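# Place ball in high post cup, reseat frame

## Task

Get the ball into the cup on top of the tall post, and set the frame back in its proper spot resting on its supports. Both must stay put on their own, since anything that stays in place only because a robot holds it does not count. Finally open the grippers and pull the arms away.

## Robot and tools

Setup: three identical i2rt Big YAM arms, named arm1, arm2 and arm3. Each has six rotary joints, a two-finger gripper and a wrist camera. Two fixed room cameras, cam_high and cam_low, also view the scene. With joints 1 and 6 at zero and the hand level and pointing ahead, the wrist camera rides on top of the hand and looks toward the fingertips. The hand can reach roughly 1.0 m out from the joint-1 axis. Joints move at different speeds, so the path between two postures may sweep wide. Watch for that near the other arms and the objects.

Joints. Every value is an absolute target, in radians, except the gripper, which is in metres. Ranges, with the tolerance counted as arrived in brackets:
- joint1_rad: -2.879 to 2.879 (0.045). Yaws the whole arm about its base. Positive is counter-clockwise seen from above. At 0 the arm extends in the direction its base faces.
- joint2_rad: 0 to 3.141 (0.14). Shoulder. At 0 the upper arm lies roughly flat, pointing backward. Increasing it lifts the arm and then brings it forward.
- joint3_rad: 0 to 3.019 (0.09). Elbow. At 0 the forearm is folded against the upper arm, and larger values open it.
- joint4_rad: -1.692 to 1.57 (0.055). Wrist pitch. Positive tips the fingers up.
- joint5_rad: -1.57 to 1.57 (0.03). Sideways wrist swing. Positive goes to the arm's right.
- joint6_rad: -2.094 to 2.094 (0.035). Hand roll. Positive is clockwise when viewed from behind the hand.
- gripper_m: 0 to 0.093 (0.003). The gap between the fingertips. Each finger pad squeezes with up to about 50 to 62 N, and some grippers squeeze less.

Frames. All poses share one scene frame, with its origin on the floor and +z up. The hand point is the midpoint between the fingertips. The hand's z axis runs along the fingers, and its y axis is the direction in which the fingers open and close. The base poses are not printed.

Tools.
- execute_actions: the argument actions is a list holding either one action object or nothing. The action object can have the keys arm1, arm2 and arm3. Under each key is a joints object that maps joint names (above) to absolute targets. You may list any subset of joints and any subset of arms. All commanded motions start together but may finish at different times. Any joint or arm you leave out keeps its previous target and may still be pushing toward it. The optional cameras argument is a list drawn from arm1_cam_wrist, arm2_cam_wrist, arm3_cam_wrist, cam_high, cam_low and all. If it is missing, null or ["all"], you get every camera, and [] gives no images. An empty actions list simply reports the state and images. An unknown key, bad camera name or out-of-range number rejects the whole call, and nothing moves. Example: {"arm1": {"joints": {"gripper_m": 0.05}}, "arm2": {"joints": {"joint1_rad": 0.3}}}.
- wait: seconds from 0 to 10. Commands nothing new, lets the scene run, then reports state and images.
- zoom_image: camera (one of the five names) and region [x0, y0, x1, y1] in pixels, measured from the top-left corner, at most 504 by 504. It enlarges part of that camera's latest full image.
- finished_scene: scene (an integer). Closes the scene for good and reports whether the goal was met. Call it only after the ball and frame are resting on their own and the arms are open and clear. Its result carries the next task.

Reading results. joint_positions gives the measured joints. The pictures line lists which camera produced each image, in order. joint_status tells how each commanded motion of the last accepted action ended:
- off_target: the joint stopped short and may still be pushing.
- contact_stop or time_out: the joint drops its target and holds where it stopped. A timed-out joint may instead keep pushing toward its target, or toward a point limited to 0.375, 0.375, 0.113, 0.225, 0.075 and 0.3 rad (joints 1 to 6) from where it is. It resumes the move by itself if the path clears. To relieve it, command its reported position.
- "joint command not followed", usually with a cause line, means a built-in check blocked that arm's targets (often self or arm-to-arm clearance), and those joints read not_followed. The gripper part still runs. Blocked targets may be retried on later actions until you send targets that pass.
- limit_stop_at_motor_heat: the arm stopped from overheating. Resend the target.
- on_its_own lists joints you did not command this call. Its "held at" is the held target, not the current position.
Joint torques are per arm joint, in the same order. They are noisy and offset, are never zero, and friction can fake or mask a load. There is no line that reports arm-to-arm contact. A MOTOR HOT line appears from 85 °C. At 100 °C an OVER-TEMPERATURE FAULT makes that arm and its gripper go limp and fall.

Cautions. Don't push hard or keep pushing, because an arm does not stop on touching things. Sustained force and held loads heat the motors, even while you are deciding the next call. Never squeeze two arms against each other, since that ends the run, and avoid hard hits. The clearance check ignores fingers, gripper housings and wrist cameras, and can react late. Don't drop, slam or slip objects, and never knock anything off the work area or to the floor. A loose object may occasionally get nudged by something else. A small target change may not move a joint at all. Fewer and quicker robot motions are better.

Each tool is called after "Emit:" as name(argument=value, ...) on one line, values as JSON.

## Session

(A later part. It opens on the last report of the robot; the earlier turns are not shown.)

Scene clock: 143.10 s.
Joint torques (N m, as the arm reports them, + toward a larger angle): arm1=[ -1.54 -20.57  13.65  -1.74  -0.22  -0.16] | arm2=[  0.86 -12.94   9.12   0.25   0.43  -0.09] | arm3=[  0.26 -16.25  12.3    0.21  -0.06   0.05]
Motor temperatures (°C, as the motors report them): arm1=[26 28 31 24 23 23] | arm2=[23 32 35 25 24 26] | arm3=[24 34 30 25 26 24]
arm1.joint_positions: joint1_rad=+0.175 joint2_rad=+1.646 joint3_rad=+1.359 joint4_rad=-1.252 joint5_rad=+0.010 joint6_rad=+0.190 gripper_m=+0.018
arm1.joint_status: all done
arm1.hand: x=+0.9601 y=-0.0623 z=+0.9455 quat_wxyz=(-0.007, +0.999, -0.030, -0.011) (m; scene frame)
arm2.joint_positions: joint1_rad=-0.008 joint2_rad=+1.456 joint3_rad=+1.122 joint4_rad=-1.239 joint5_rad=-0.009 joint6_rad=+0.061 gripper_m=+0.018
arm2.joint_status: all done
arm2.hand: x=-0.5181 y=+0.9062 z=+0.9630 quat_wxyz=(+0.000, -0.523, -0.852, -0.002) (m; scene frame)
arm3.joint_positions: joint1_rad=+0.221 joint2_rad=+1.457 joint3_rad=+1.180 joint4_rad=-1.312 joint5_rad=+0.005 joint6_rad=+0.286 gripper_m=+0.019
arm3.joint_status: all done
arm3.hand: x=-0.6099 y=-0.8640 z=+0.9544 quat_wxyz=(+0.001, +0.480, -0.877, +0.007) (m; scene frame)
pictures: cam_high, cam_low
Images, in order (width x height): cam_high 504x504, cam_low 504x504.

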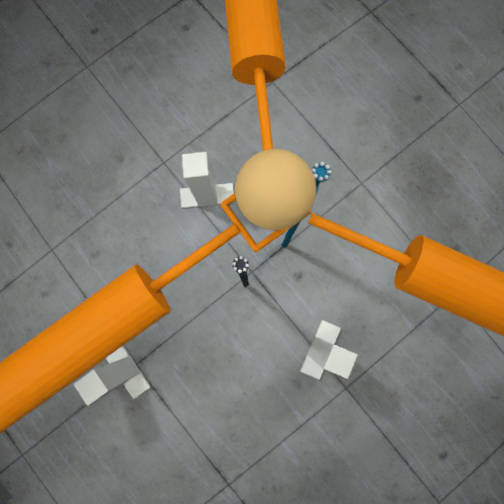

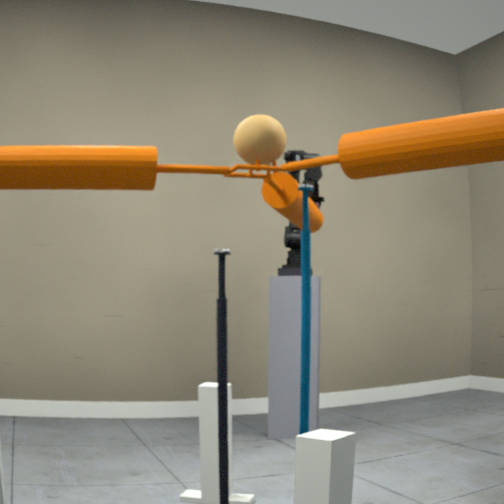

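Emit:
execute_actions(actions=[{"arm1":{"joints":{"joint1_rad":0.145,"joint2_rad":1.865,"joint3_rad":1.768,"joint4_rad":-1.395,"joint6_rad":0.155}},"arm2":{"joints":{"joint1_rad":-0.31,"joint2_rad":1.325,"joint3_rad":1.002,"joint4_rad":-1.234,"joint6_rad":-0.255}},"arm3":{"joints":{"joint1_rad":0.522,"joint2_rad":1.382,"joint3_rad":1.172,"joint4_rad":-1.327,"joint6_rad":0.59}}}], cameras=["cam_low","cam_high"])

Emit:
zoom_image(camera="cam_low", region=[245, 100, 365, 220])

Emit:
zoom_image(camera="cam_high", region=[240, 90, 400, 250])

Scene clock: 160.97 s.
Joint torques (N m, as the arm reports them, + toward a larger angle): arm1=[ -0.94 -26.65  14.05  -2.63  -0.13  -0.08] | arm2=[ -0.22 -11.85   9.42   0.04   0.57  -0.18] | arm3=[  1.42 -16.88  12.58  -0.06  -0.32   0.19]
Motor temperatures (°C, as the motors report them): arm1=[26 30 32 24 23 23] | arm2=[23 31 34 25 24 26] | arm3=[24 33 30 25 26 24]
arm1.joint_positions: joint1_rad=+0.140 joint2_rad=+1.912 joint3_rad=+1.728 joint4_rad=-1.321 joint5_rad=+0.007 joint6_rad=+0.157 gripper_m=+0.018
arm1.joint_status: joint4_rad time_out (moved -0.069 of -0.143); the others done
arm1.on_its_own: joint4_rad reads -1.321 and still pushes toward -1.395 since a time_out
arm1.hand: x=+0.8467 y=-0.0562 z=+0.9447 quat_wxyz=(-0.004, +0.999, -0.031, -0.028) (m; scene frame)
arm2.joint_positions: joint1_rad=-0.293 joint2_rad=+1.357 joint3_rad=+0.994 joint4_rad=-1.226 joint5_rad=-0.013 joint6_rad=-0.230 gripper_m=+0.018
arm2.joint_status: all done
arm2.hand: x=-0.6352 y=+0.9068 z=+0.9537 quat_wxyz=(+0.003, -0.521, -0.854, -0.009) (m; scene frame)
arm3.joint_positions: joint1_rad=+0.500 joint2_rad=+1.423 joint3_rad=+1.145 joint4_rad=-1.317 joint5_rad=+0.013 joint6_rad=+0.567 gripper_m=+0.019
arm3.joint_status: all done
arm3.hand: x=-0.7213 y=-0.8619 z=+0.9539 quat_wxyz=(-0.003, +0.479, -0.878, +0.013) (m; scene frame)
pictures: cam_high, cam_low
Images, in order (width x height): cam_high 504x504, cam_low 504x504.

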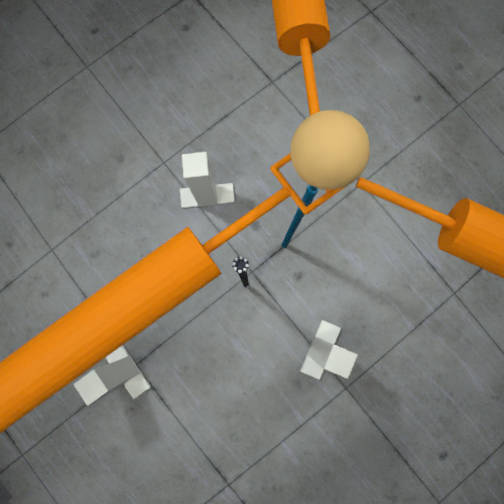

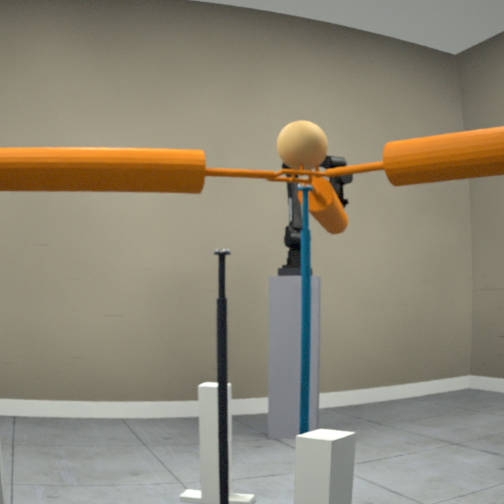

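Region (245, 100, 365, 220) of cam_low's 504x504 image, scaled by 4.200, with more detail than that image has.

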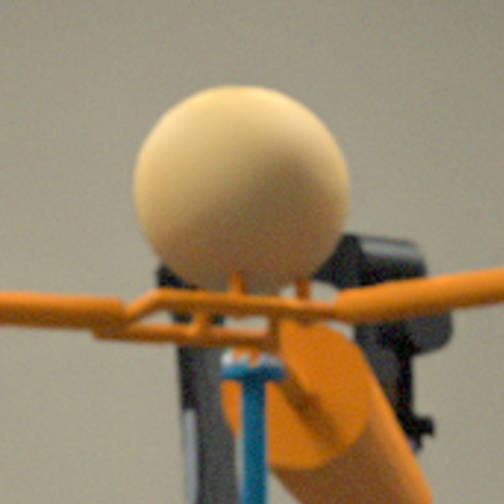

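Region (240, 90, 400, 250) of cam_high's 504x504 image, scaled by 3.150, with more detail than that image has.

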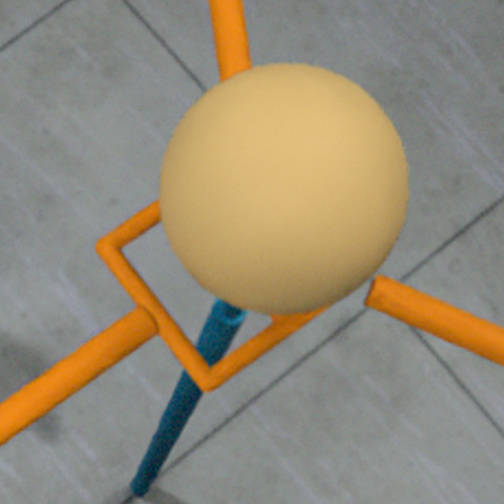

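Emit:
execute_actions(actions=[{"arm1":{"joints":{"joint1_rad":0.13,"joint2_rad":1.872,"joint3_rad":1.8,"joint4_rad":-1.36}},"arm2":{"joints":{"joint1_rad":-0.322,"joint2_rad":1.305,"joint3_rad":0.992,"joint6_rad":-0.262}},"arm3":{"joints":{"joint1_rad":0.535,"joint2_rad":1.41,"joint3_rad":1.19,"joint6_rad":0.598}}}], cameras=["cam_low","cam_high"])

Emit:
zoom_image(camera="cam_low", region=[245, 100, 365, 220])

Emit:
zoom_image(camera="cam_high", region=[240, 90, 400, 250])

Scene clock: 176.50 s.
Joint torques (N m, as the arm reports them, + toward a larger angle): arm1=[ -1.77 -25.84  15.8   -1.2   -0.14  -0.09] | arm2=[ -0.23 -12.59   8.88   0.06   0.53  -0.18] | arm3=[  1.89 -14.24  14.32  -0.03  -0.24   0.18]
Motor temperatures (°C, as the motors report them): arm1=[26 31 33 24 23 23] | arm2=[23 30 35 25 25 26] | arm3=[24 32 31 25 26 24]
arm1.joint_positions: joint1_rad=+0.139 joint2_rad=+1.912 joint3_rad=+1.740 joint4_rad=-1.321 joint5_rad=+0.007 joint6_rad=+0.157 gripper_m=+0.018
arm1.joint_status: all done
arm1.hand: x=+0.8428 y=-0.0564 z=+0.9495 quat_wxyz=(-0.003, +0.999, -0.032, -0.034) (m; scene frame)
arm2.joint_positions: joint1_rad=-0.300 joint2_rad=+1.346 joint3_rad=+0.992 joint4_rad=-1.226 joint5_rad=-0.012 joint6_rad=-0.237 gripper_m=+0.018
arm2.joint_status: all done
arm2.hand: x=-0.6383 y=+0.9071 z=+0.9566 quat_wxyz=(+0.000, -0.521, -0.854, -0.005) (m; scene frame)
arm3.joint_positions: joint1_rad=+0.508 joint2_rad=+1.423 joint3_rad=+1.145 joint4_rad=-1.317 joint5_rad=+0.011 joint6_rad=+0.575 gripper_m=+0.019
arm3.joint_status: all done
arm3.hand: x=-0.7248 y=-0.8619 z=+0.9539 quat_wxyz=(-0.003, +0.479, -0.878, +0.013) (m; scene frame)
pictures: cam_high, cam_low
Images, in order (width x height): cam_high 504x504, cam_low 504x504.

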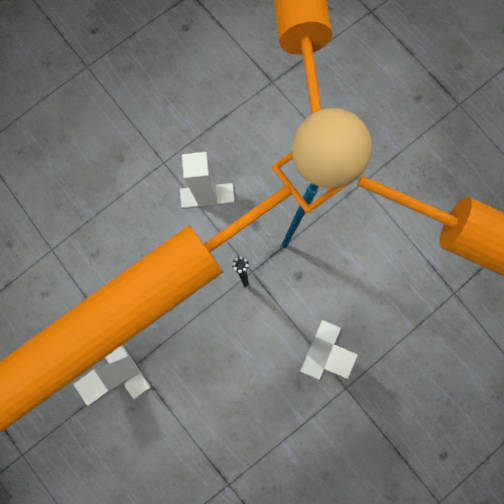

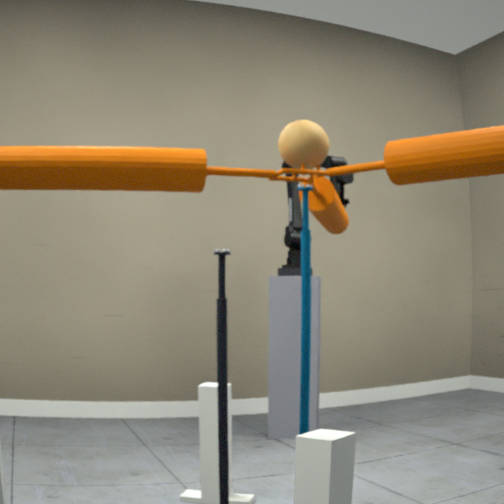

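Region (245, 100, 365, 220) of cam_low's 504x504 image, scaled by 4.200, with more detail than that image has.

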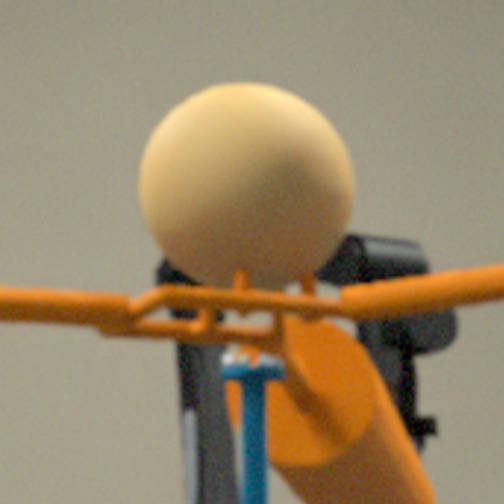

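Region (240, 90, 400, 250) of cam_high's 504x504 image, scaled by 3.150, with more detail than that image has.

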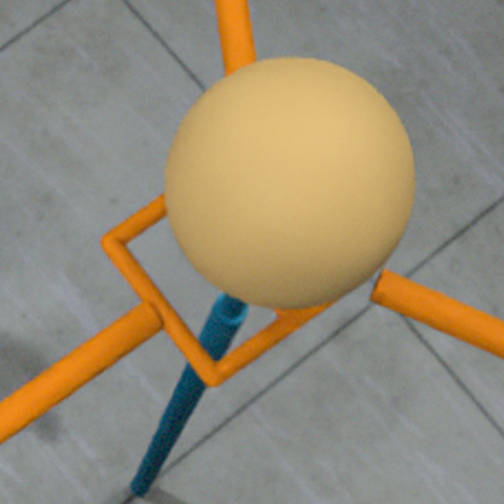

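Emit:
execute_actions(actions=[{"arm1":{"joints":{"joint1_rad":0.12,"joint2_rad":1.916,"joint3_rad":1.668,"joint4_rad":-1.245}},"arm2":{"joints":{"joint2_rad":1.362,"joint3_rad":0.897,"joint4_rad":-1.115}},"arm3":{"joints":{"joint1_rad":0.525,"joint2_rad":1.462,"joint3_rad":1.085,"joint4_rad":-1.215}}}], cameras=["cam_low","cam_high"])

Emit:
zoom_image(camera="cam_low", region=[245, 100, 365, 220])

Scene clock: 184.43 s.
Joint torques (N m, as the arm reports them, + toward a larger angle): arm1=[ -2.14 -26.36   9.54  -0.62  -0.12  -0.04] | arm2=[ -0.17 -10.14   8.02  -0.14   0.36  -0.07] | arm3=[  0.61 -15.1   10.65  -0.16  -0.13   0.14]
Motor temperatures (°C, as the motors report them): arm1=[26 31 34 24 23 23] | arm2=[23 30 34 25 25 26] | arm3=[24 32 31 25 26 24]
arm1.joint_positions: joint1_rad=+0.128 joint2_rad=+1.953 joint3_rad=+1.678 joint4_rad=-1.221 joint5_rad=+0.006 joint6_rad=+0.149 gripper_m=+0.018
arm1.joint_status: all done
arm1.hand: x=+0.8388 y=-0.0497 z=+0.9026 quat_wxyz=(-0.003, +0.999, -0.033, -0.032) (m; scene frame)
arm2.joint_positions: joint1_rad=-0.309 joint2_rad=+1.375 joint3_rad=+0.902 joint4_rad=-1.103 joint5_rad=-0.007 joint6_rad=-0.245 gripper_m=+0.018
arm2.joint_status: all done
arm2.hand: x=-0.6435 y=+0.9118 z=+0.9156 quat_wxyz=(+0.000, -0.521, -0.853, -0.002) (m; scene frame)
arm3.joint_positions: joint1_rad=+0.513 joint2_rad=+1.477 joint3_rad=+1.076 joint4_rad=-1.202 joint5_rad=+0.008 joint6_rad=+0.578 gripper_m=+0.019
arm3.joint_status: all done
arm3.hand: x=-0.7268 y=-0.8587 z=+0.9084 quat_wxyz=(+0.000, +0.479, -0.878, +0.015) (m; scene frame)
pictures: cam_high, cam_low
Images, in order (width x height): cam_high 504x504, cam_low 504x504.

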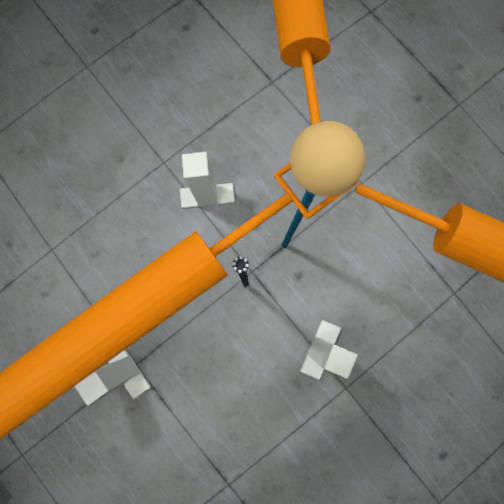

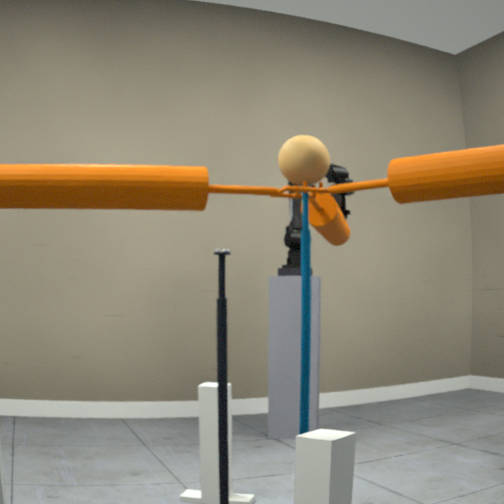

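Region (245, 100, 365, 220) of cam_low's 504x504 image, scaled by 4.200, with more detail than that image has.

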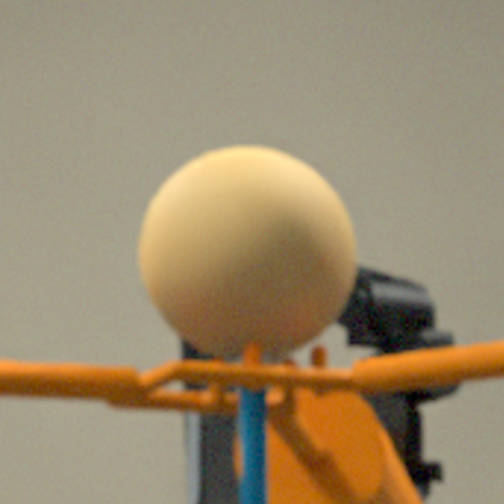

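Emit:
execute_actions(actions=[{"arm1":{"joints":{"joint1_rad":0.128,"joint2_rad":1.93,"joint3_rad":1.608,"joint4_rad":-1.165}},"arm2":{"joints":{"joint1_rad":-0.305,"joint2_rad":1.422,"joint3_rad":0.826,"joint4_rad":-0.983,"joint6_rad":-0.245}},"arm3":{"joints":{"joint1_rad":0.51,"joint2_rad":1.503,"joint3_rad":1.02,"joint4_rad":-1.11,"joint6_rad":0.578}}}], cameras=["cam_low","cam_high"])

Emit:
zoom_image(camera="cam_low", region=[200, 120, 360, 280])

Scene clock: 192.00 s.
Joint torques (N m, as the arm reports them, + toward a larger angle): arm1=[ -1.33 -24.76   9.01  -0.28  -0.12   0.01] | arm2=[  0.71 -10.38   6.83   0.1    0.36   0.05] | arm3=[  0.28 -14.16   9.68   0.16  -0.12   0.01]
Motor temperatures (°C, as the motors report them): arm1=[26 32 33 24 23 23] | arm2=[23 30 34 25 25 26] | arm3=[24 32 31 25 26 24]
arm1.joint_positions: joint1_rad=+0.128 joint2_rad=+1.952 joint3_rad=+1.622 joint4_rad=-1.149 joint5_rad=+0.007 joint6_rad=+0.148 gripper_m=+0.018
arm1.joint_status: all done
arm1.hand: x=+0.8414 y=-0.0493 z=+0.8832 quat_wxyz=(-0.003, +0.999, -0.033, -0.040) (m; scene frame)
arm2.joint_positions: joint1_rad=-0.303 joint2_rad=+1.429 joint3_rad=+0.837 joint4_rad=-0.975 joint5_rad=-0.007 joint6_rad=-0.243 gripper_m=+0.018
arm2.joint_status: all done
arm2.hand: x=-0.6416 y=+0.9122 z=+0.8762 quat_wxyz=(-0.003, -0.519, -0.855, +0.001) (m; scene frame)
arm3.joint_positions: joint1_rad=+0.505 joint2_rad=+1.504 joint3_rad=+1.017 joint4_rad=-1.105 joint5_rad=+0.007 joint6_rad=+0.574 gripper_m=+0.019
arm3.joint_status: all done
arm3.hand: x=-0.7236 y=-0.8595 z=+0.8778 quat_wxyz=(-0.002, +0.478, -0.878, +0.010) (m; scene frame)
pictures: cam_high, cam_low
Images, in order (width x height): cam_high 504x504, cam_low 504x504.

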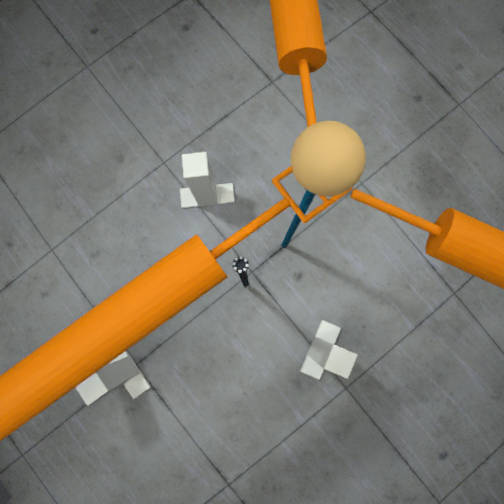

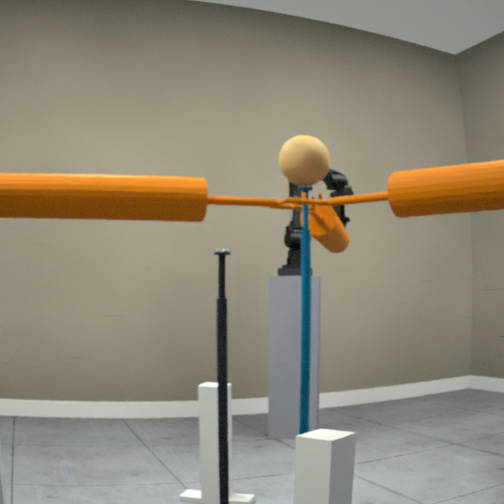

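Region (200, 120, 360, 280) of cam_low's 504x504 image, scaled by 3.150, with more detail than that image has.

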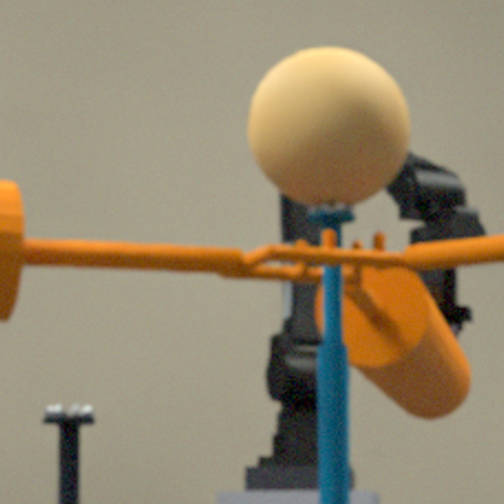

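Emit:
execute_actions(actions=[{"arm1":{"joints":{"joint1_rad":0.136,"joint2_rad":1.805,"joint3_rad":1.38,"joint4_rad":-1.05,"joint6_rad":0.156}},"arm2":{"joints":{"joint1_rad":-0.128,"joint2_rad":1.488,"joint3_rad":0.895,"joint4_rad":-0.95,"joint6_rad":-0.062}},"arm3":{"joints":{"joint1_rad":0.342,"joint2_rad":1.526,"joint3_rad":1.018,"joint4_rad":-1.068,"joint6_rad":0.407}}}], cameras=["cam_low","cam_high"])

Scene clock: 216.83 s.
Joint torques (N m, as the arm reports them, + toward a larger angle): arm1=[ -0.62 -22.75   9.75   0.54  -0.02   0.03] | arm2=[  1.54 -10.41  10.38  -0.29   0.01   0.16] | arm3=[  0.48 -13.67  10.11  -0.01   0.08   0.02]
Motor temperatures (°C, as the motors report them): arm1=[26 32 31 24 23 23] | arm2=[23 29 33 25 25 26] | arm3=[24 32 30 25 26 24]
arm1.joint_positions: joint1_rad=+0.128 joint2_rad=+1.835 joint3_rad=+1.380 joint4_rad=-1.056 joint5_rad=+0.004 joint6_rad=+0.148 gripper_m=+0.018
arm1.joint_status: all done
arm1.hand: x=+0.9069 y=-0.0442 z=+0.8608 quat_wxyz=(-0.003, +0.999, -0.033, -0.025) (m; scene frame)
arm2.joint_positions: joint1_rad=-0.126 joint2_rad=+1.490 joint3_rad=+0.863 joint4_rad=-0.931 joint5_rad=+0.001 joint6_rad=-0.066 gripper_m=+0.018
arm2.joint_status: all done
arm2.hand: x=-0.5768 y=+0.9155 z=+0.8632 quat_wxyz=(-0.004, -0.520, -0.854, +0.006) (m; scene frame)
arm3.joint_positions: joint1_rad=+0.336 joint2_rad=+1.523 joint3_rad=+1.010 joint4_rad=-1.058 joint5_rad=+0.002 joint6_rad=+0.404 gripper_m=+0.019
arm3.joint_status: all done
arm3.hand: x=-0.6564 y=-0.8577 z=+0.8685 quat_wxyz=(-0.004, +0.478, -0.878, +0.000) (m; scene frame)
pictures: cam_high, cam_low
Images, in order (width x height): cam_high 504x504, cam_low 504x504.

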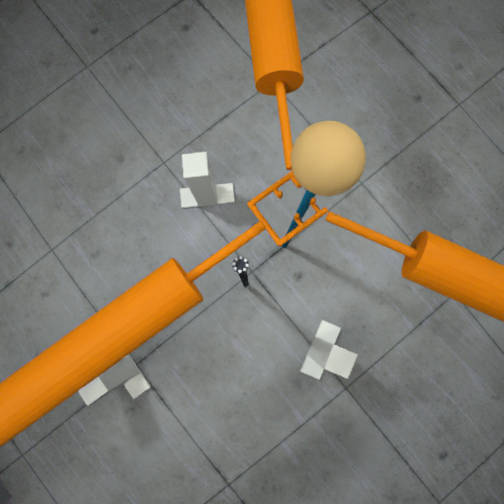

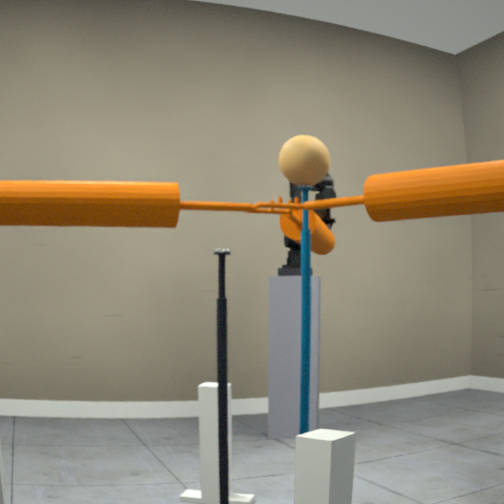

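Emit:
execute_actions(actions=[{"arm1":{"joints":{"joint1_rad":0.15,"joint2_rad":1.625,"joint3_rad":1.145,"joint4_rad":-1.006,"joint6_rad":0.168}},"arm2":{"joints":{"joint1_rad":0.06,"joint2_rad":1.58,"joint3_rad":1.005,"joint4_rad":-0.968,"joint6_rad":0.126}},"arm3":{"joints":{"joint1_rad":0.15,"joint2_rad":1.577,"joint3_rad":1.092,"joint4_rad":-1.075,"joint6_rad":0.212}}}], cameras=["cam_high"])

Emit:
execute_actions(actions=[{"arm1":{"joints":{"joint1_rad":0.168,"joint2_rad":1.372,"joint3_rad":0.858,"joint4_rad":-1.0,"joint6_rad":0.182}},"arm2":{"joints":{"joint1_rad":0.264,"joint2_rad":1.73,"joint3_rad":1.203,"joint4_rad":-1.015,"joint6_rad":0.332}},"arm3":{"joints":{"joint1_rad":-0.063,"joint2_rad":1.696,"joint3_rad":1.25,"joint4_rad":-1.105,"joint6_rad":-0.003}}}], cameras=[])

Emit:
execute_actions(actions=[{"arm1":{"joints":{"joint1_rad":0.203,"joint2_rad":1.015,"joint3_rad":0.655,"joint4_rad":-1.18,"joint6_rad":0.215}},"arm2":{"joints":{"joint1_rad":0.411,"joint2_rad":1.87,"joint3_rad":1.505,"joint4_rad":-1.17,"joint6_rad":0.48}},"arm3":{"joints":{"joint1_rad":-0.226,"joint2_rad":1.827,"joint3_rad":1.512,"joint4_rad":-1.225,"joint6_rad":-0.168}}}], cameras=["cam_high","cam_low"])

Scene clock: 226.67 s.
Joint torques (N m, as the arm reports them, + toward a larger angle): arm1=[ -0.49 -17.94  10.28   0.57   0.02   0.13] | arm2=[  1.56 -12.95  10.5   -0.28  -0.03   0.21] | arm3=[  0.   -15.55  11.65  -0.29   0.15  -0.03]
Motor temperatures (°C, as the motors report them): arm1=[26 32 31 24 23 23] | arm2=[23 29 35 25 24 26] | arm3=[24 32 30 25 26 24]
arm1.joint_positions: joint1_rad=+0.138 joint2_rad=+1.643 joint3_rad=+1.136 joint4_rad=-1.013 joint5_rad=+0.002 joint6_rad=+0.148 gripper_m=+0.018
arm1.joint_status: all done
arm1.hand: x=+0.9879 y=-0.0425 z=+0.8691 quat_wxyz=(-0.002, +0.999, -0.028, -0.020) (m; scene frame)
arm2.joint_positions: joint1_rad=+0.056 joint2_rad=+1.587 joint3_rad=+0.971 joint4_rad=-0.950 joint5_rad=+0.003 joint6_rad=+0.117 gripper_m=+0.018
arm2.joint_status: all done
arm2.hand: x=-0.4970 y=+0.9165 z=+0.8611 quat_wxyz=(-0.001, -0.520, -0.854, +0.005) (m; scene frame)
arm3.joint_positions: joint1_rad=+0.146 joint2_rad=+1.582 joint3_rad=+1.067 joint4_rad=-1.059 joint5_rad=-0.001 joint6_rad=+0.213 gripper_m=+0.019
arm3.joint_status: all done
arm3.hand: x=-0.5757 y=-0.8576 z=+0.8649 quat_wxyz=(-0.002, +0.479, -0.878, +0.000) (m; scene frame)
pictures: cam_high
Images, in order (width x height): cam_high 504x504.

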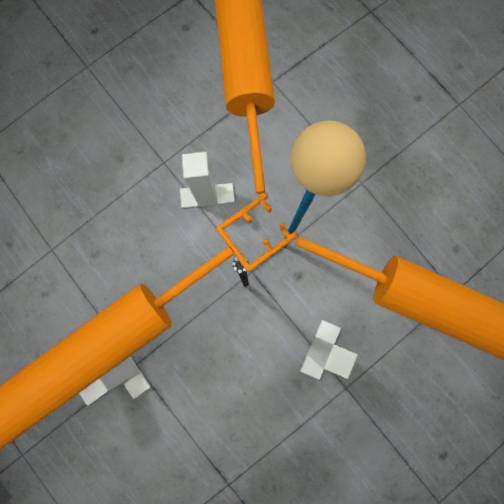

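Scene clock: 227.67 s.
Joint torques (N m, as the arm reports them, + toward a larger angle): arm1=[  0.06 -11.93  10.01   0.48   0.05   0.12] | arm2=[  2.18 -15.19  10.77  -0.37  -0.03   0.27] | arm3=[ -0.39 -18.45  11.83  -0.38   0.2   -0.06]
Motor temperatures (°C, as the motors report them): arm1=[26 32 31 24 23 23] | arm2=[23 29 35 25 24 26] | arm3=[24 32 30 25 26 24]
arm1.joint_positions: joint1_rad=+0.153 joint2_rad=+1.385 joint3_rad=+0.847 joint4_rad=-1.006 joint5_rad=+0.001 joint6_rad=+0.162 gripper_m=+0.018
arm1.joint_status: all done
arm1.hand: x=+1.0978 y=-0.0379 z=+0.8719 quat_wxyz=(-0.003, +1.000, -0.027, -0.008) (m; scene frame)
arm2.joint_positions: joint1_rad=+0.258 joint2_rad=+1.739 joint3_rad=+1.168 joint4_rad=-0.995 joint5_rad=+0.005 joint6_rad=+0.321 gripper_m=+0.018
arm2.joint_status: all done
arm2.hand: x=-0.3866 y=+0.9225 z=+0.8591 quat_wxyz=(-0.001, -0.521, -0.854, +0.005) (m; scene frame)
arm3.joint_positions: joint1_rad=-0.064 joint2_rad=+1.708 joint3_rad=+1.226 joint4_rad=-1.086 joint5_rad=-0.002 joint6_rad=+0.002 gripper_m=+0.019
arm3.joint_status: all done
arm3.hand: x=-0.4668 y=-0.8520 z=+0.8643 quat_wxyz=(-0.004, +0.479, -0.878, -0.002) (m; scene frame)
pictures: none
No camera images: the call's "cameras" was empty. Leave "cameras" out to get every camera's image.

Scene clock: 228.70 s.
Joint torques (N m, as the arm reports them, + toward a larger angle): arm1=[ 0.08 -5.27 10.69 -0.32 -0.07  0.14] | arm2=[  2.24 -17.99  12.2   -0.9   -0.12   0.25] | arm3=[ -0.36 -21.95  13.25  -0.9    0.2   -0.09]
Motor temperatures (°C, as the motors report them): arm1=[26 32 31 24 23 23] | arm2=[23 29 35 25 24 26] | arm3=[24 32 30 25 26 24]
arm1.joint_positions: joint1_rad=+0.184 joint2_rad=+1.018 joint3_rad=+0.647 joint4_rad=-1.168 joint5_rad=+0.005 joint6_rad=+0.194 gripper_m=+0.018
arm1.joint_status: all done
arm1.hand: x=+1.2064 y=-0.0333 z=+0.9037 quat_wxyz=(-0.004, +1.000, -0.028, -0.010) (m; scene frame)
arm2.joint_positions: joint1_rad=+0.403 joint2_rad=+1.877 joint3_rad=+1.460 joint4_rad=-1.137 joint5_rad=+0.007 joint6_rad=+0.467 gripper_m=+0.018
arm2.joint_status: all done
arm2.hand: x=-0.2780 y=+0.9285 z=+0.8890 quat_wxyz=(-0.007, -0.521, -0.853, +0.006) (m; scene frame)
arm3.joint_positions: joint1_rad=-0.225 joint2_rad=+1.839 joint3_rad=+1.477 joint4_rad=-1.193 joint5_rad=-0.004 joint6_rad=-0.160 gripper_m=+0.019
arm3.joint_status: all done
arm3.hand: x=-0.3595 y=-0.8473 z=+0.8881 quat_wxyz=(-0.011, +0.480, -0.877, -0.005) (m; scene frame)
pictures: cam_high, cam_low
Images, in order (width x height): cam_high 504x504, cam_low 504x504.

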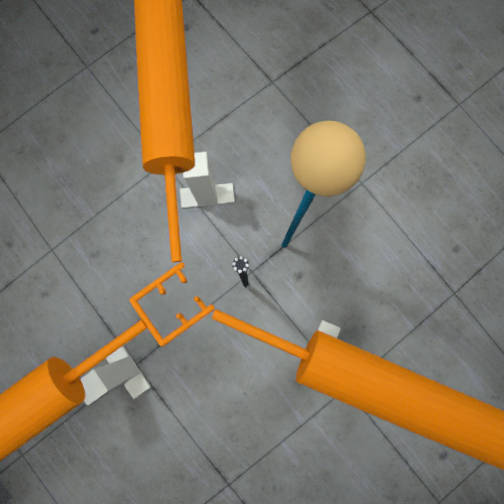

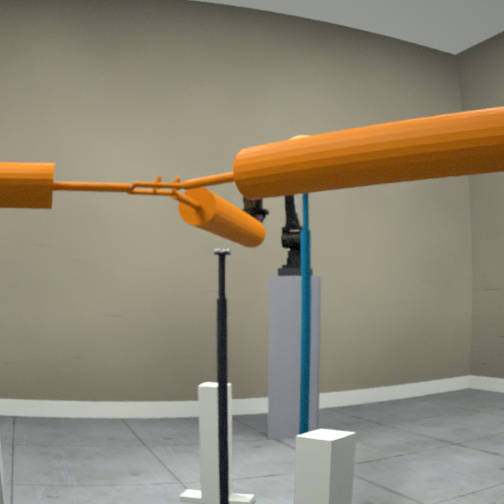

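Descending to the rests.

Emit:
execute_actions(actions=[{"arm1":{"joints":{"joint1_rad":0.198,"joint2_rad":1.615,"joint3_rad":0.412,"joint4_rad":-0.363,"joint6_rad":0.208}},"arm2":{"joints":{"joint2_rad":2.16,"joint3_rad":1.352,"joint4_rad":-0.748,"joint6_rad":0.472}},"arm3":{"joints":{"joint1_rad":-0.222,"joint2_rad":2.096,"joint3_rad":1.328,"joint4_rad":-0.79,"joint6_rad":-0.16}}}], cameras=[])

Emit:
execute_actions(actions=[{"arm1":{"joints":{"joint2_rad":2.083,"joint3_rad":0.462,"joint4_rad":0.06}},"arm2":{"joints":{"joint2_rad":2.372,"joint3_rad":1.415,"joint4_rad":-0.583}},"arm3":{"joints":{"joint2_rad":2.305,"joint3_rad":1.37,"joint4_rad":-0.61}}}], cameras=[])

Emit:
execute_actions(actions=[{"arm1":{"joints":{"joint2_rad":2.49,"joint3_rad":0.6,"joint4_rad":0.323}},"arm2":{"joints":{"joint2_rad":2.6,"joint3_rad":1.52,"joint4_rad":-0.463}},"arm3":{"joints":{"joint2_rad":2.532,"joint3_rad":1.46,"joint4_rad":-0.476}}}], cameras=["cam_high","cam_low"])

Scene clock: 238.20 s.
Joint torques (N m, as the arm reports them, + toward a larger angle): arm1=[-0.22 -8.94  3.53  0.51  0.13  0.07] | arm2=[  1.58 -21.11   5.84   0.07   0.1    0.16] | arm3=[  0.02 -24.65   7.18   0.12   0.06   0.01]
Motor temperatures (°C, as the motors report them): arm1=[26 31 31 24 23 23] | arm2=[23 30 36 25 24 26] | arm3=[24 33 30 25 26 24]
arm1.joint_positions: joint1_rad=+0.184 joint2_rad=+1.617 joint3_rad=+0.418 joint4_rad=-0.370 joint5_rad=-0.002 joint6_rad=+0.194 gripper_m=+0.018
arm1.joint_status: all done
arm1.hand: x=+1.2071 y=-0.0330 z=+0.7032 quat_wxyz=(-0.003, +1.000, -0.028, +0.005) (m; scene frame)
arm2.joint_positions: joint1_rad=+0.403 joint2_rad=+2.193 joint3_rad=+1.358 joint4_rad=-0.739 joint5_rad=+0.002 joint6_rad=+0.467 gripper_m=+0.018
arm2.joint_status: all done
arm2.hand: x=-0.2788 y=+0.9289 z=+0.6881 quat_wxyz=(+0.003, -0.521, -0.853, +0.003) (m; scene frame)
arm3.joint_positions: joint1_rad=-0.224 joint2_rad=+2.126 joint3_rad=+1.332 joint4_rad=-0.782 joint5_rad=+0.001 joint6_rad=-0.163 gripper_m=+0.019
arm3.joint_status: all done
arm3.hand: x=-0.3602 y=-0.8487 z=+0.6901 quat_wxyz=(-0.002, +0.481, -0.877, +0.001) (m; scene frame)
pictures: none
No camera images: the call's "cameras" was empty. Leave "cameras" out to get every camera's image.

Scene clock: 239.30 s.
Joint torques (N m, as the arm reports them, + toward a larger angle): arm1=[ -0.3  -11.99  -0.51   0.49   0.02   0.07] | arm2=[  2.44 -20.18   7.67  -0.05   0.13   0.16] | arm3=[ -0.82 -24.7    8.26   0.17   0.1   -0.03]
Motor temperatures (°C, as the motors report them): arm1=[26 30 31 24 23 23] | arm2=[23 30 36 25 24 26] | arm3=[24 33 30 25 26 24]
arm1.joint_positions: joint1_rad=+0.185 joint2_rad=+2.085 joint3_rad=+0.466 joint4_rad=+0.055 joint5_rad=+0.002 joint6_rad=+0.194 gripper_m=+0.018
arm1.joint_status: all done
arm1.hand: x=+1.2044 y=-0.0321 z=+0.5986 quat_wxyz=(-0.005, +1.000, -0.028, +0.002) (m; scene frame)
arm2.joint_positions: joint1_rad=+0.401 joint2_rad=+2.389 joint3_rad=+1.385 joint4_rad=-0.571 joint5_rad=+0.001 joint6_rad=+0.467 gripper_m=+0.018
arm2.joint_status: all done
arm2.hand: x=-0.2837 y=+0.9304 z=+0.5902 quat_wxyz=(+0.003, -0.522, -0.853, +0.003) (m; scene frame)
arm3.joint_positions: joint1_rad=-0.216 joint2_rad=+2.324 joint3_rad=+1.348 joint4_rad=-0.605 joint5_rad=+0.000 joint6_rad=-0.160 gripper_m=+0.019
arm3.joint_status: all done
arm3.hand: x=-0.3653 y=-0.8480 z=+0.5899 quat_wxyz=(+0.001, +0.483, -0.875, +0.001) (m; scene frame)
pictures: none
No camera images: the call's "cameras" was empty. Leave "cameras" out to get every camera's image.

Scene clock: 240.43 s.
Joint torques (N m, as the arm reports them, + toward a larger angle): arm1=[ -0.33 -13.56  -3.49   0.42   0.     0.07] | arm2=[  1.78 -20.75   6.2    0.01   0.09   0.17] | arm3=[ -1.05 -25.07   6.93   0.41   0.11  -0.03]
Motor temperatures (°C, as the motors report them): arm1=[26 30 30 24 23 23] | arm2=[23 30 36 25 24 26] | arm3=[24 33 30 25 26 24]
arm1.joint_positions: joint1_rad=+0.185 joint2_rad=+2.489 joint3_rad=+0.609 joint4_rad=+0.319 joint5_rad=+0.002 joint6_rad=+0.195 gripper_m=+0.018
arm1.joint_status: all done
arm1.hand: x=+1.2053 y=-0.0311 z=+0.4961 quat_wxyz=(-0.005, +1.000, -0.028, +0.000) (m; scene frame)
arm2.joint_positions: joint1_rad=+0.402 joint2_rad=+2.616 joint3_rad=+1.494 joint4_rad=-0.454 joint5_rad=+0.001 joint6_rad=+0.466 gripper_m=+0.018
arm2.joint_status: all done
arm2.hand: x=-0.2846 y=+0.9313 z=+0.4902 quat_wxyz=(+0.004, -0.521, -0.853, +0.003) (m; scene frame)
arm3.joint_positions: joint1_rad=-0.216 joint2_rad=+2.548 joint3_rad=+1.440 joint4_rad=-0.476 joint5_rad=-0.001 joint6_rad=-0.158 gripper_m=+0.019
arm3.joint_status: all done
arm3.hand: x=-0.3659 y=-0.8481 z=+0.4898 quat_wxyz=(+0.002, +0.483, -0.876, +0.001) (m; scene frame)
pictures: cam_high, cam_low
Images, in order (width x height): cam_high 504x504, cam_low 504x504.

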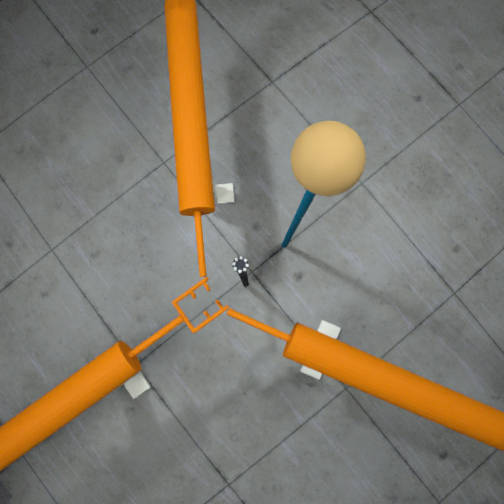

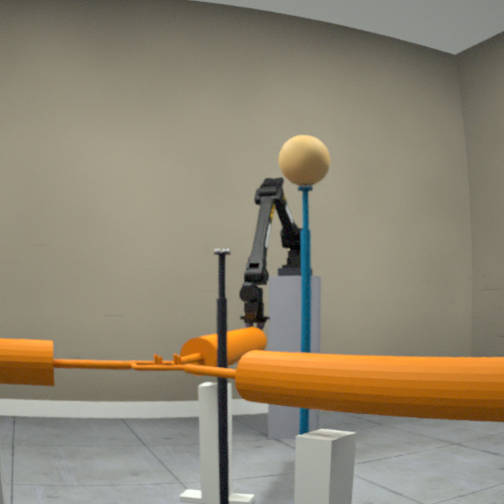

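Emit:
execute_actions(actions=[{"arm1":{"joints":{"joint1_rad":0.2,"joint2_rad":2.66,"joint3_rad":0.685,"joint4_rad":0.40}},"arm2":{"joints":{"joint1_rad":0.415,"joint2_rad":2.718,"joint3_rad":1.603,"joint4_rad":-0.425}},"arm3":{"joints":{"joint1_rad":-0.23,"joint2_rad":2.65,"joint3_rad":1.532,"joint4_rad":-0.425}}}], cameras=["cam_high","cam_low"])

Scene clock: 258.27 s.
Joint torques (N m, as the arm reports them, + toward a larger angle): arm1=[ -0.37 -13.82  -4.44   0.23  -0.01   0.09] | arm2=[  1.2  -19.57   6.4    0.28   0.04   0.1 ] | arm3=[ -0.57 -24.21   6.84   0.53   0.17  -0.03]
Motor temperatures (°C, as the motors report them): arm1=[26 30 29 24 22 23] | arm2=[23 32 34 25 24 26] | arm3=[24 34 29 25 26 24]
arm1.joint_positions: joint1_rad=+0.185 joint2_rad=+2.660 joint3_rad=+0.696 joint4_rad=+0.400 joint5_rad=+0.002 joint6_rad=+0.195 gripper_m=+0.018
arm1.joint_status: all done
arm1.hand: x=+1.2123 y=-0.0300 z=+0.4463 quat_wxyz=(-0.005, +1.000, -0.028, +0.002) (m; scene frame)
arm2.joint_positions: joint1_rad=+0.411 joint2_rad=+2.720 joint3_rad=+1.574 joint4_rad=-0.423 joint5_rad=+0.003 joint6_rad=+0.472 gripper_m=+0.018
arm2.joint_status: all done
arm2.hand: x=-0.2780 y=+0.9320 z=+0.4478 quat_wxyz=(+0.001, -0.520, -0.854, +0.004) (m; scene frame)
arm3.joint_positions: joint1_rad=-0.224 joint2_rad=+2.653 joint3_rad=+1.510 joint4_rad=-0.428 joint5_rad=-0.002 joint6_rad=-0.158 gripper_m=+0.019
arm3.joint_status: all done
arm3.hand: x=-0.3589 y=-0.8471 z=+0.4463 quat_wxyz=(-0.003, +0.479, -0.878, -0.002) (m; scene frame)
pictures: cam_high, cam_low
Images, in order (width x height): cam_high 504x504, cam_low 504x504.

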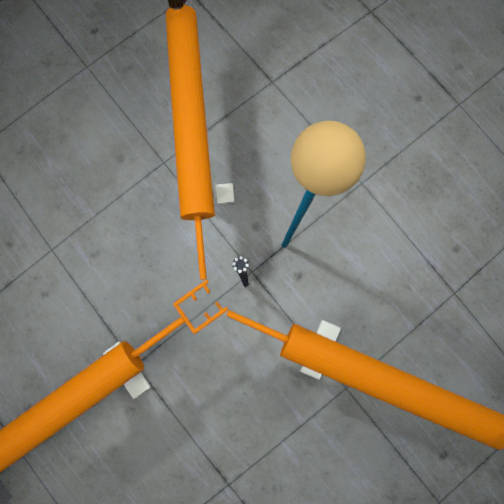

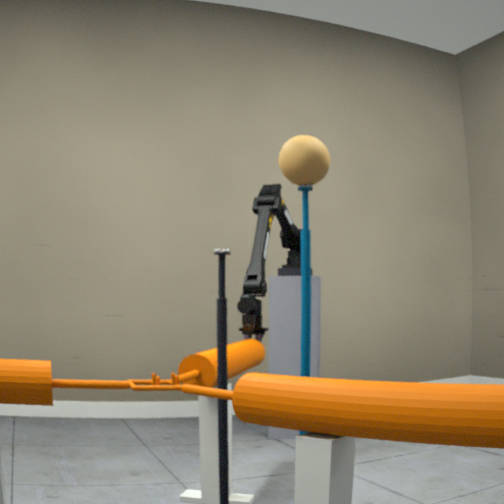

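The hands are within a few mm of home, so I'll lower arm2 and arm3 slightly and then release.

Emit:
execute_actions(actions=[{"arm2":{"joints":{"joint2_rad":2.735}},"arm3":{"joints":{"joint2_rad":2.665}}}], cameras=[])

Emit:
execute_actions(actions=[{"arm1":{"joints":{"gripper_m":0.09}},"arm2":{"joints":{"gripper_m":0.09,"joint3_rad":1.585}},"arm3":{"joints":{"gripper_m":0.09,"joint3_rad":1.515}}}], cameras=[])

Emit:
execute_actions(actions=[{"arm1":{"joints":{"joint2_rad":2.49,"joint3_rad":0.58,"joint4_rad":0.32}},"arm2":{"joints":{"joint2_rad":2.57,"joint3_rad":1.46,"joint4_rad":-0.47}},"arm3":{"joints":{"joint2_rad":2.5,"joint3_rad":1.39,"joint4_rad":-0.47}}}], cameras=[])

Emit:
execute_actions(actions=[{"arm1":{"joints":{"joint2_rad":1.9,"joint3_rad":0.42,"joint4_rad":-0.1}},"arm2":{"joints":{"joint2_rad":2.0,"joint3_rad":1.1,"joint4_rad":-0.7}},"arm3":{"joints":{"joint2_rad":2.0,"joint3_rad":1.1,"joint4_rad":-0.7}}}], cameras=["cam_high","cam_low"])

Scene clock: 270.17 s.
Joint torques (N m, as the arm reports them, + toward a larger angle): arm1=[ -0.21 -13.68  -4.51   0.24   0.01   0.07] | arm2=[  1.46 -18.96   6.36   0.24   0.04   0.1 ] | arm3=[ -0.83 -22.99   6.87   0.61   0.2   -0.02]
Motor temperatures (°C, as the motors report them): arm1=[26 30 29 24 22 23] | arm2=[23 32 33 25 24 26] | arm3=[24 35 28 25 26 24]
arm1.joint_positions: joint1_rad=+0.185 joint2_rad=+2.660 joint3_rad=+0.696 joint4_rad=+0.400 joint5_rad=+0.002 joint6_rad=+0.195 gripper_m=+0.018
arm1.joint_status: not commanded
arm1.hand: x=+1.2123 y=-0.0300 z=+0.4463 quat_wxyz=(-0.005, +1.000, -0.028, +0.002) (m; scene frame)
arm2.joint_positions: joint1_rad=+0.411 joint2_rad=+2.720 joint3_rad=+1.574 joint4_rad=-0.423 joint5_rad=+0.003 joint6_rad=+0.472 gripper_m=+0.018
arm2.joint_status: all done
arm2.hand: x=-0.2780 y=+0.9320 z=+0.4478 quat_wxyz=(+0.001, -0.520, -0.854, +0.004) (m; scene frame)
arm3.joint_positions: joint1_rad=-0.224 joint2_rad=+2.653 joint3_rad=+1.510 joint4_rad=-0.428 joint5_rad=-0.002 joint6_rad=-0.158 gripper_m=+0.019
arm3.joint_status: all done
arm3.hand: x=-0.3589 y=-0.8471 z=+0.4463 quat_wxyz=(-0.003, +0.479, -0.878, -0.002) (m; scene frame)
pictures: none
No camera images: the call's "cameras" was empty. Leave "cameras" out to get every camera's image.

Scene clock: 270.87 s.
Joint torques (N m, as the arm reports them, + toward a larger angle): arm1=[ -0.21 -13.68  -4.5    0.24   0.02   0.07] | arm2=[  1.64 -18.86   5.02   0.4    0.03   0.12] | arm3=[ -0.72 -23.15   5.27   0.61   0.18  -0.03]
Motor temperatures (°C, as the motors report them): arm1=[26 30 29 24 22 23] | arm2=[23 32 33 25 24 26] | arm3=[24 35 28 25 26 24]
arm1.joint_positions: joint1_rad=+0.185 joint2_rad=+2.660 joint3_rad=+0.696 joint4_rad=+0.400 joint5_rad=+0.002 joint6_rad=+0.195 gripper_m=+0.090
arm1.joint_status: all done
arm1.hand: x=+1.2123 y=-0.0300 z=+0.4463 quat_wxyz=(-0.005, +1.000, -0.028, +0.002) (m; scene frame)
arm2.joint_positions: joint1_rad=+0.411 joint2_rad=+2.720 joint3_rad=+1.574 joint4_rad=-0.423 joint5_rad=+0.003 joint6_rad=+0.472 gripper_m=+0.090
arm2.joint_status: all done
arm2.hand: x=-0.2780 y=+0.9320 z=+0.4478 quat_wxyz=(+0.001, -0.520, -0.854, +0.004) (m; scene frame)
arm3.joint_positions: joint1_rad=-0.224 joint2_rad=+2.653 joint3_rad=+1.510 joint4_rad=-0.428 joint5_rad=-0.002 joint6_rad=-0.158 gripper_m=+0.090
arm3.joint_status: all done
arm3.hand: x=-0.3589 y=-0.8471 z=+0.4463 quat_wxyz=(-0.003, +0.479, -0.878, -0.002) (m; scene frame)
pictures: none
No camera images: the call's "cameras" was empty. Leave "cameras" out to get every camera's image.

Scene clock: 272.07 s.
Joint torques (N m, as the arm reports them, + toward a larger angle): arm1=[ -0.2  -12.81  -3.58  -0.06   0.01   0.07] | arm2=[  1.33 -17.69   4.24   0.32   0.04   0.11] | arm3=[ -0.86 -22.34   5.71   0.19   0.16  -0.05]
Motor temperatures (°C, as the motors report them): arm1=[26 30 28 24 22 23] | arm2=[23 32 33 25 24 26] | arm3=[24 35 28 25 26 24]
arm1.joint_positions: joint1_rad=+0.185 joint2_rad=+2.481 joint3_rad=+0.587 joint4_rad=+0.327 joint5_rad=+0.002 joint6_rad=+0.195 gripper_m=+0.090
arm1.joint_status: all done
arm1.hand: x=+1.2134 y=-0.0302 z=+0.5005 quat_wxyz=(-0.005, +1.000, -0.028, +0.003) (m; scene frame)
arm2.joint_positions: joint1_rad=+0.411 joint2_rad=+2.556 joint3_rad=+1.462 joint4_rad=-0.468 joint5_rad=+0.003 joint6_rad=+0.472 gripper_m=+0.090
arm2.joint_status: all done
arm2.hand: x=-0.2781 y=+0.9324 z=+0.5166 quat_wxyz=(-0.003, -0.520, -0.854, +0.004) (m; scene frame)
arm3.joint_positions: joint1_rad=-0.224 joint2_rad=+2.491 joint3_rad=+1.383 joint4_rad=-0.463 joint5_rad=-0.002 joint6_rad=-0.158 gripper_m=+0.090
arm3.joint_status: all done
arm3.hand: x=-0.3669 y=-0.8559 z=+0.5097 quat_wxyz=(-0.003, +0.479, -0.878, -0.002) (m; scene frame)
pictures: none
No camera images: the call's "cameras" was empty. Leave "cameras" out to get every camera's image.

Scene clock: 273.40 s.
Joint torques (N m, as the arm reports them, + toward a larger angle): arm1=[-0.17 -9.9   1.48 -0.15  0.02  0.07] | arm2=[  1.44 -13.44   5.38   0.27   0.05   0.12] | arm3=[ -0.71 -16.73   7.41   0.08   0.17  -0.04]
Motor temperatures (°C, as the motors report them): arm1=[26 30 28 24 22 23] | arm2=[23 32 33 25 24 26] | arm3=[24 35 28 25 26 24]
arm1.joint_positions: joint1_rad=+0.185 joint2_rad=+1.895 joint3_rad=+0.418 joint4_rad=-0.091 joint5_rad=+0.002 joint6_rad=+0.195 gripper_m=+0.090
arm1.joint_status: all done
arm1.hand: x=+1.2105 y=-0.0316 z=+0.6411 quat_wxyz=(-0.005, +1.000, -0.028, +0.004) (m; scene frame)
arm2.joint_positions: joint1_rad=+0.411 joint2_rad=+1.969 joint3_rad=+1.112 joint4_rad=-0.696 joint5_rad=+0.003 joint6_rad=+0.472 gripper_m=+0.090
arm2.joint_status: all done
arm2.hand: x=-0.3314 y=+0.9719 z=+0.7371 quat_wxyz=(-0.007, -0.520, -0.854, +0.004) (m; scene frame)
arm3.joint_positions: joint1_rad=-0.224 joint2_rad=+1.974 joint3_rad=+1.097 joint4_rad=-0.691 joint5_rad=-0.002 joint6_rad=-0.158 gripper_m=+0.090
arm3.joint_status: all done
arm3.hand: x=-0.4058 y=-0.8990 z=+0.7039 quat_wxyz=(-0.005, +0.479, -0.878, -0.002) (m; scene frame)
pictures: cam_high, cam_low
Images, in order (width x height): cam_high 504x504, cam_low 504x504.

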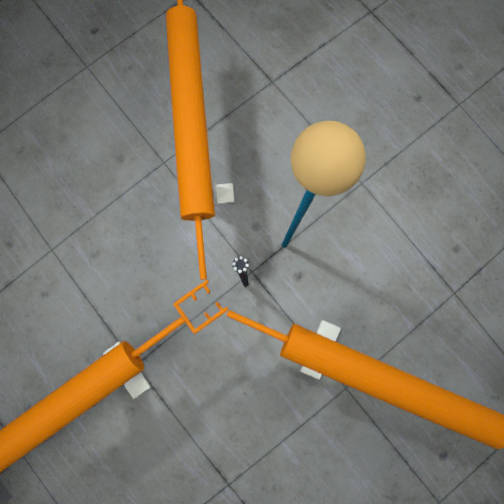

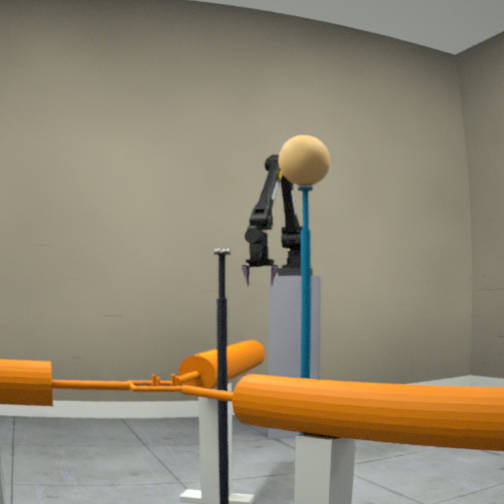

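Emit:
finished_scene(scene=2)

The scene is finished: the task was done.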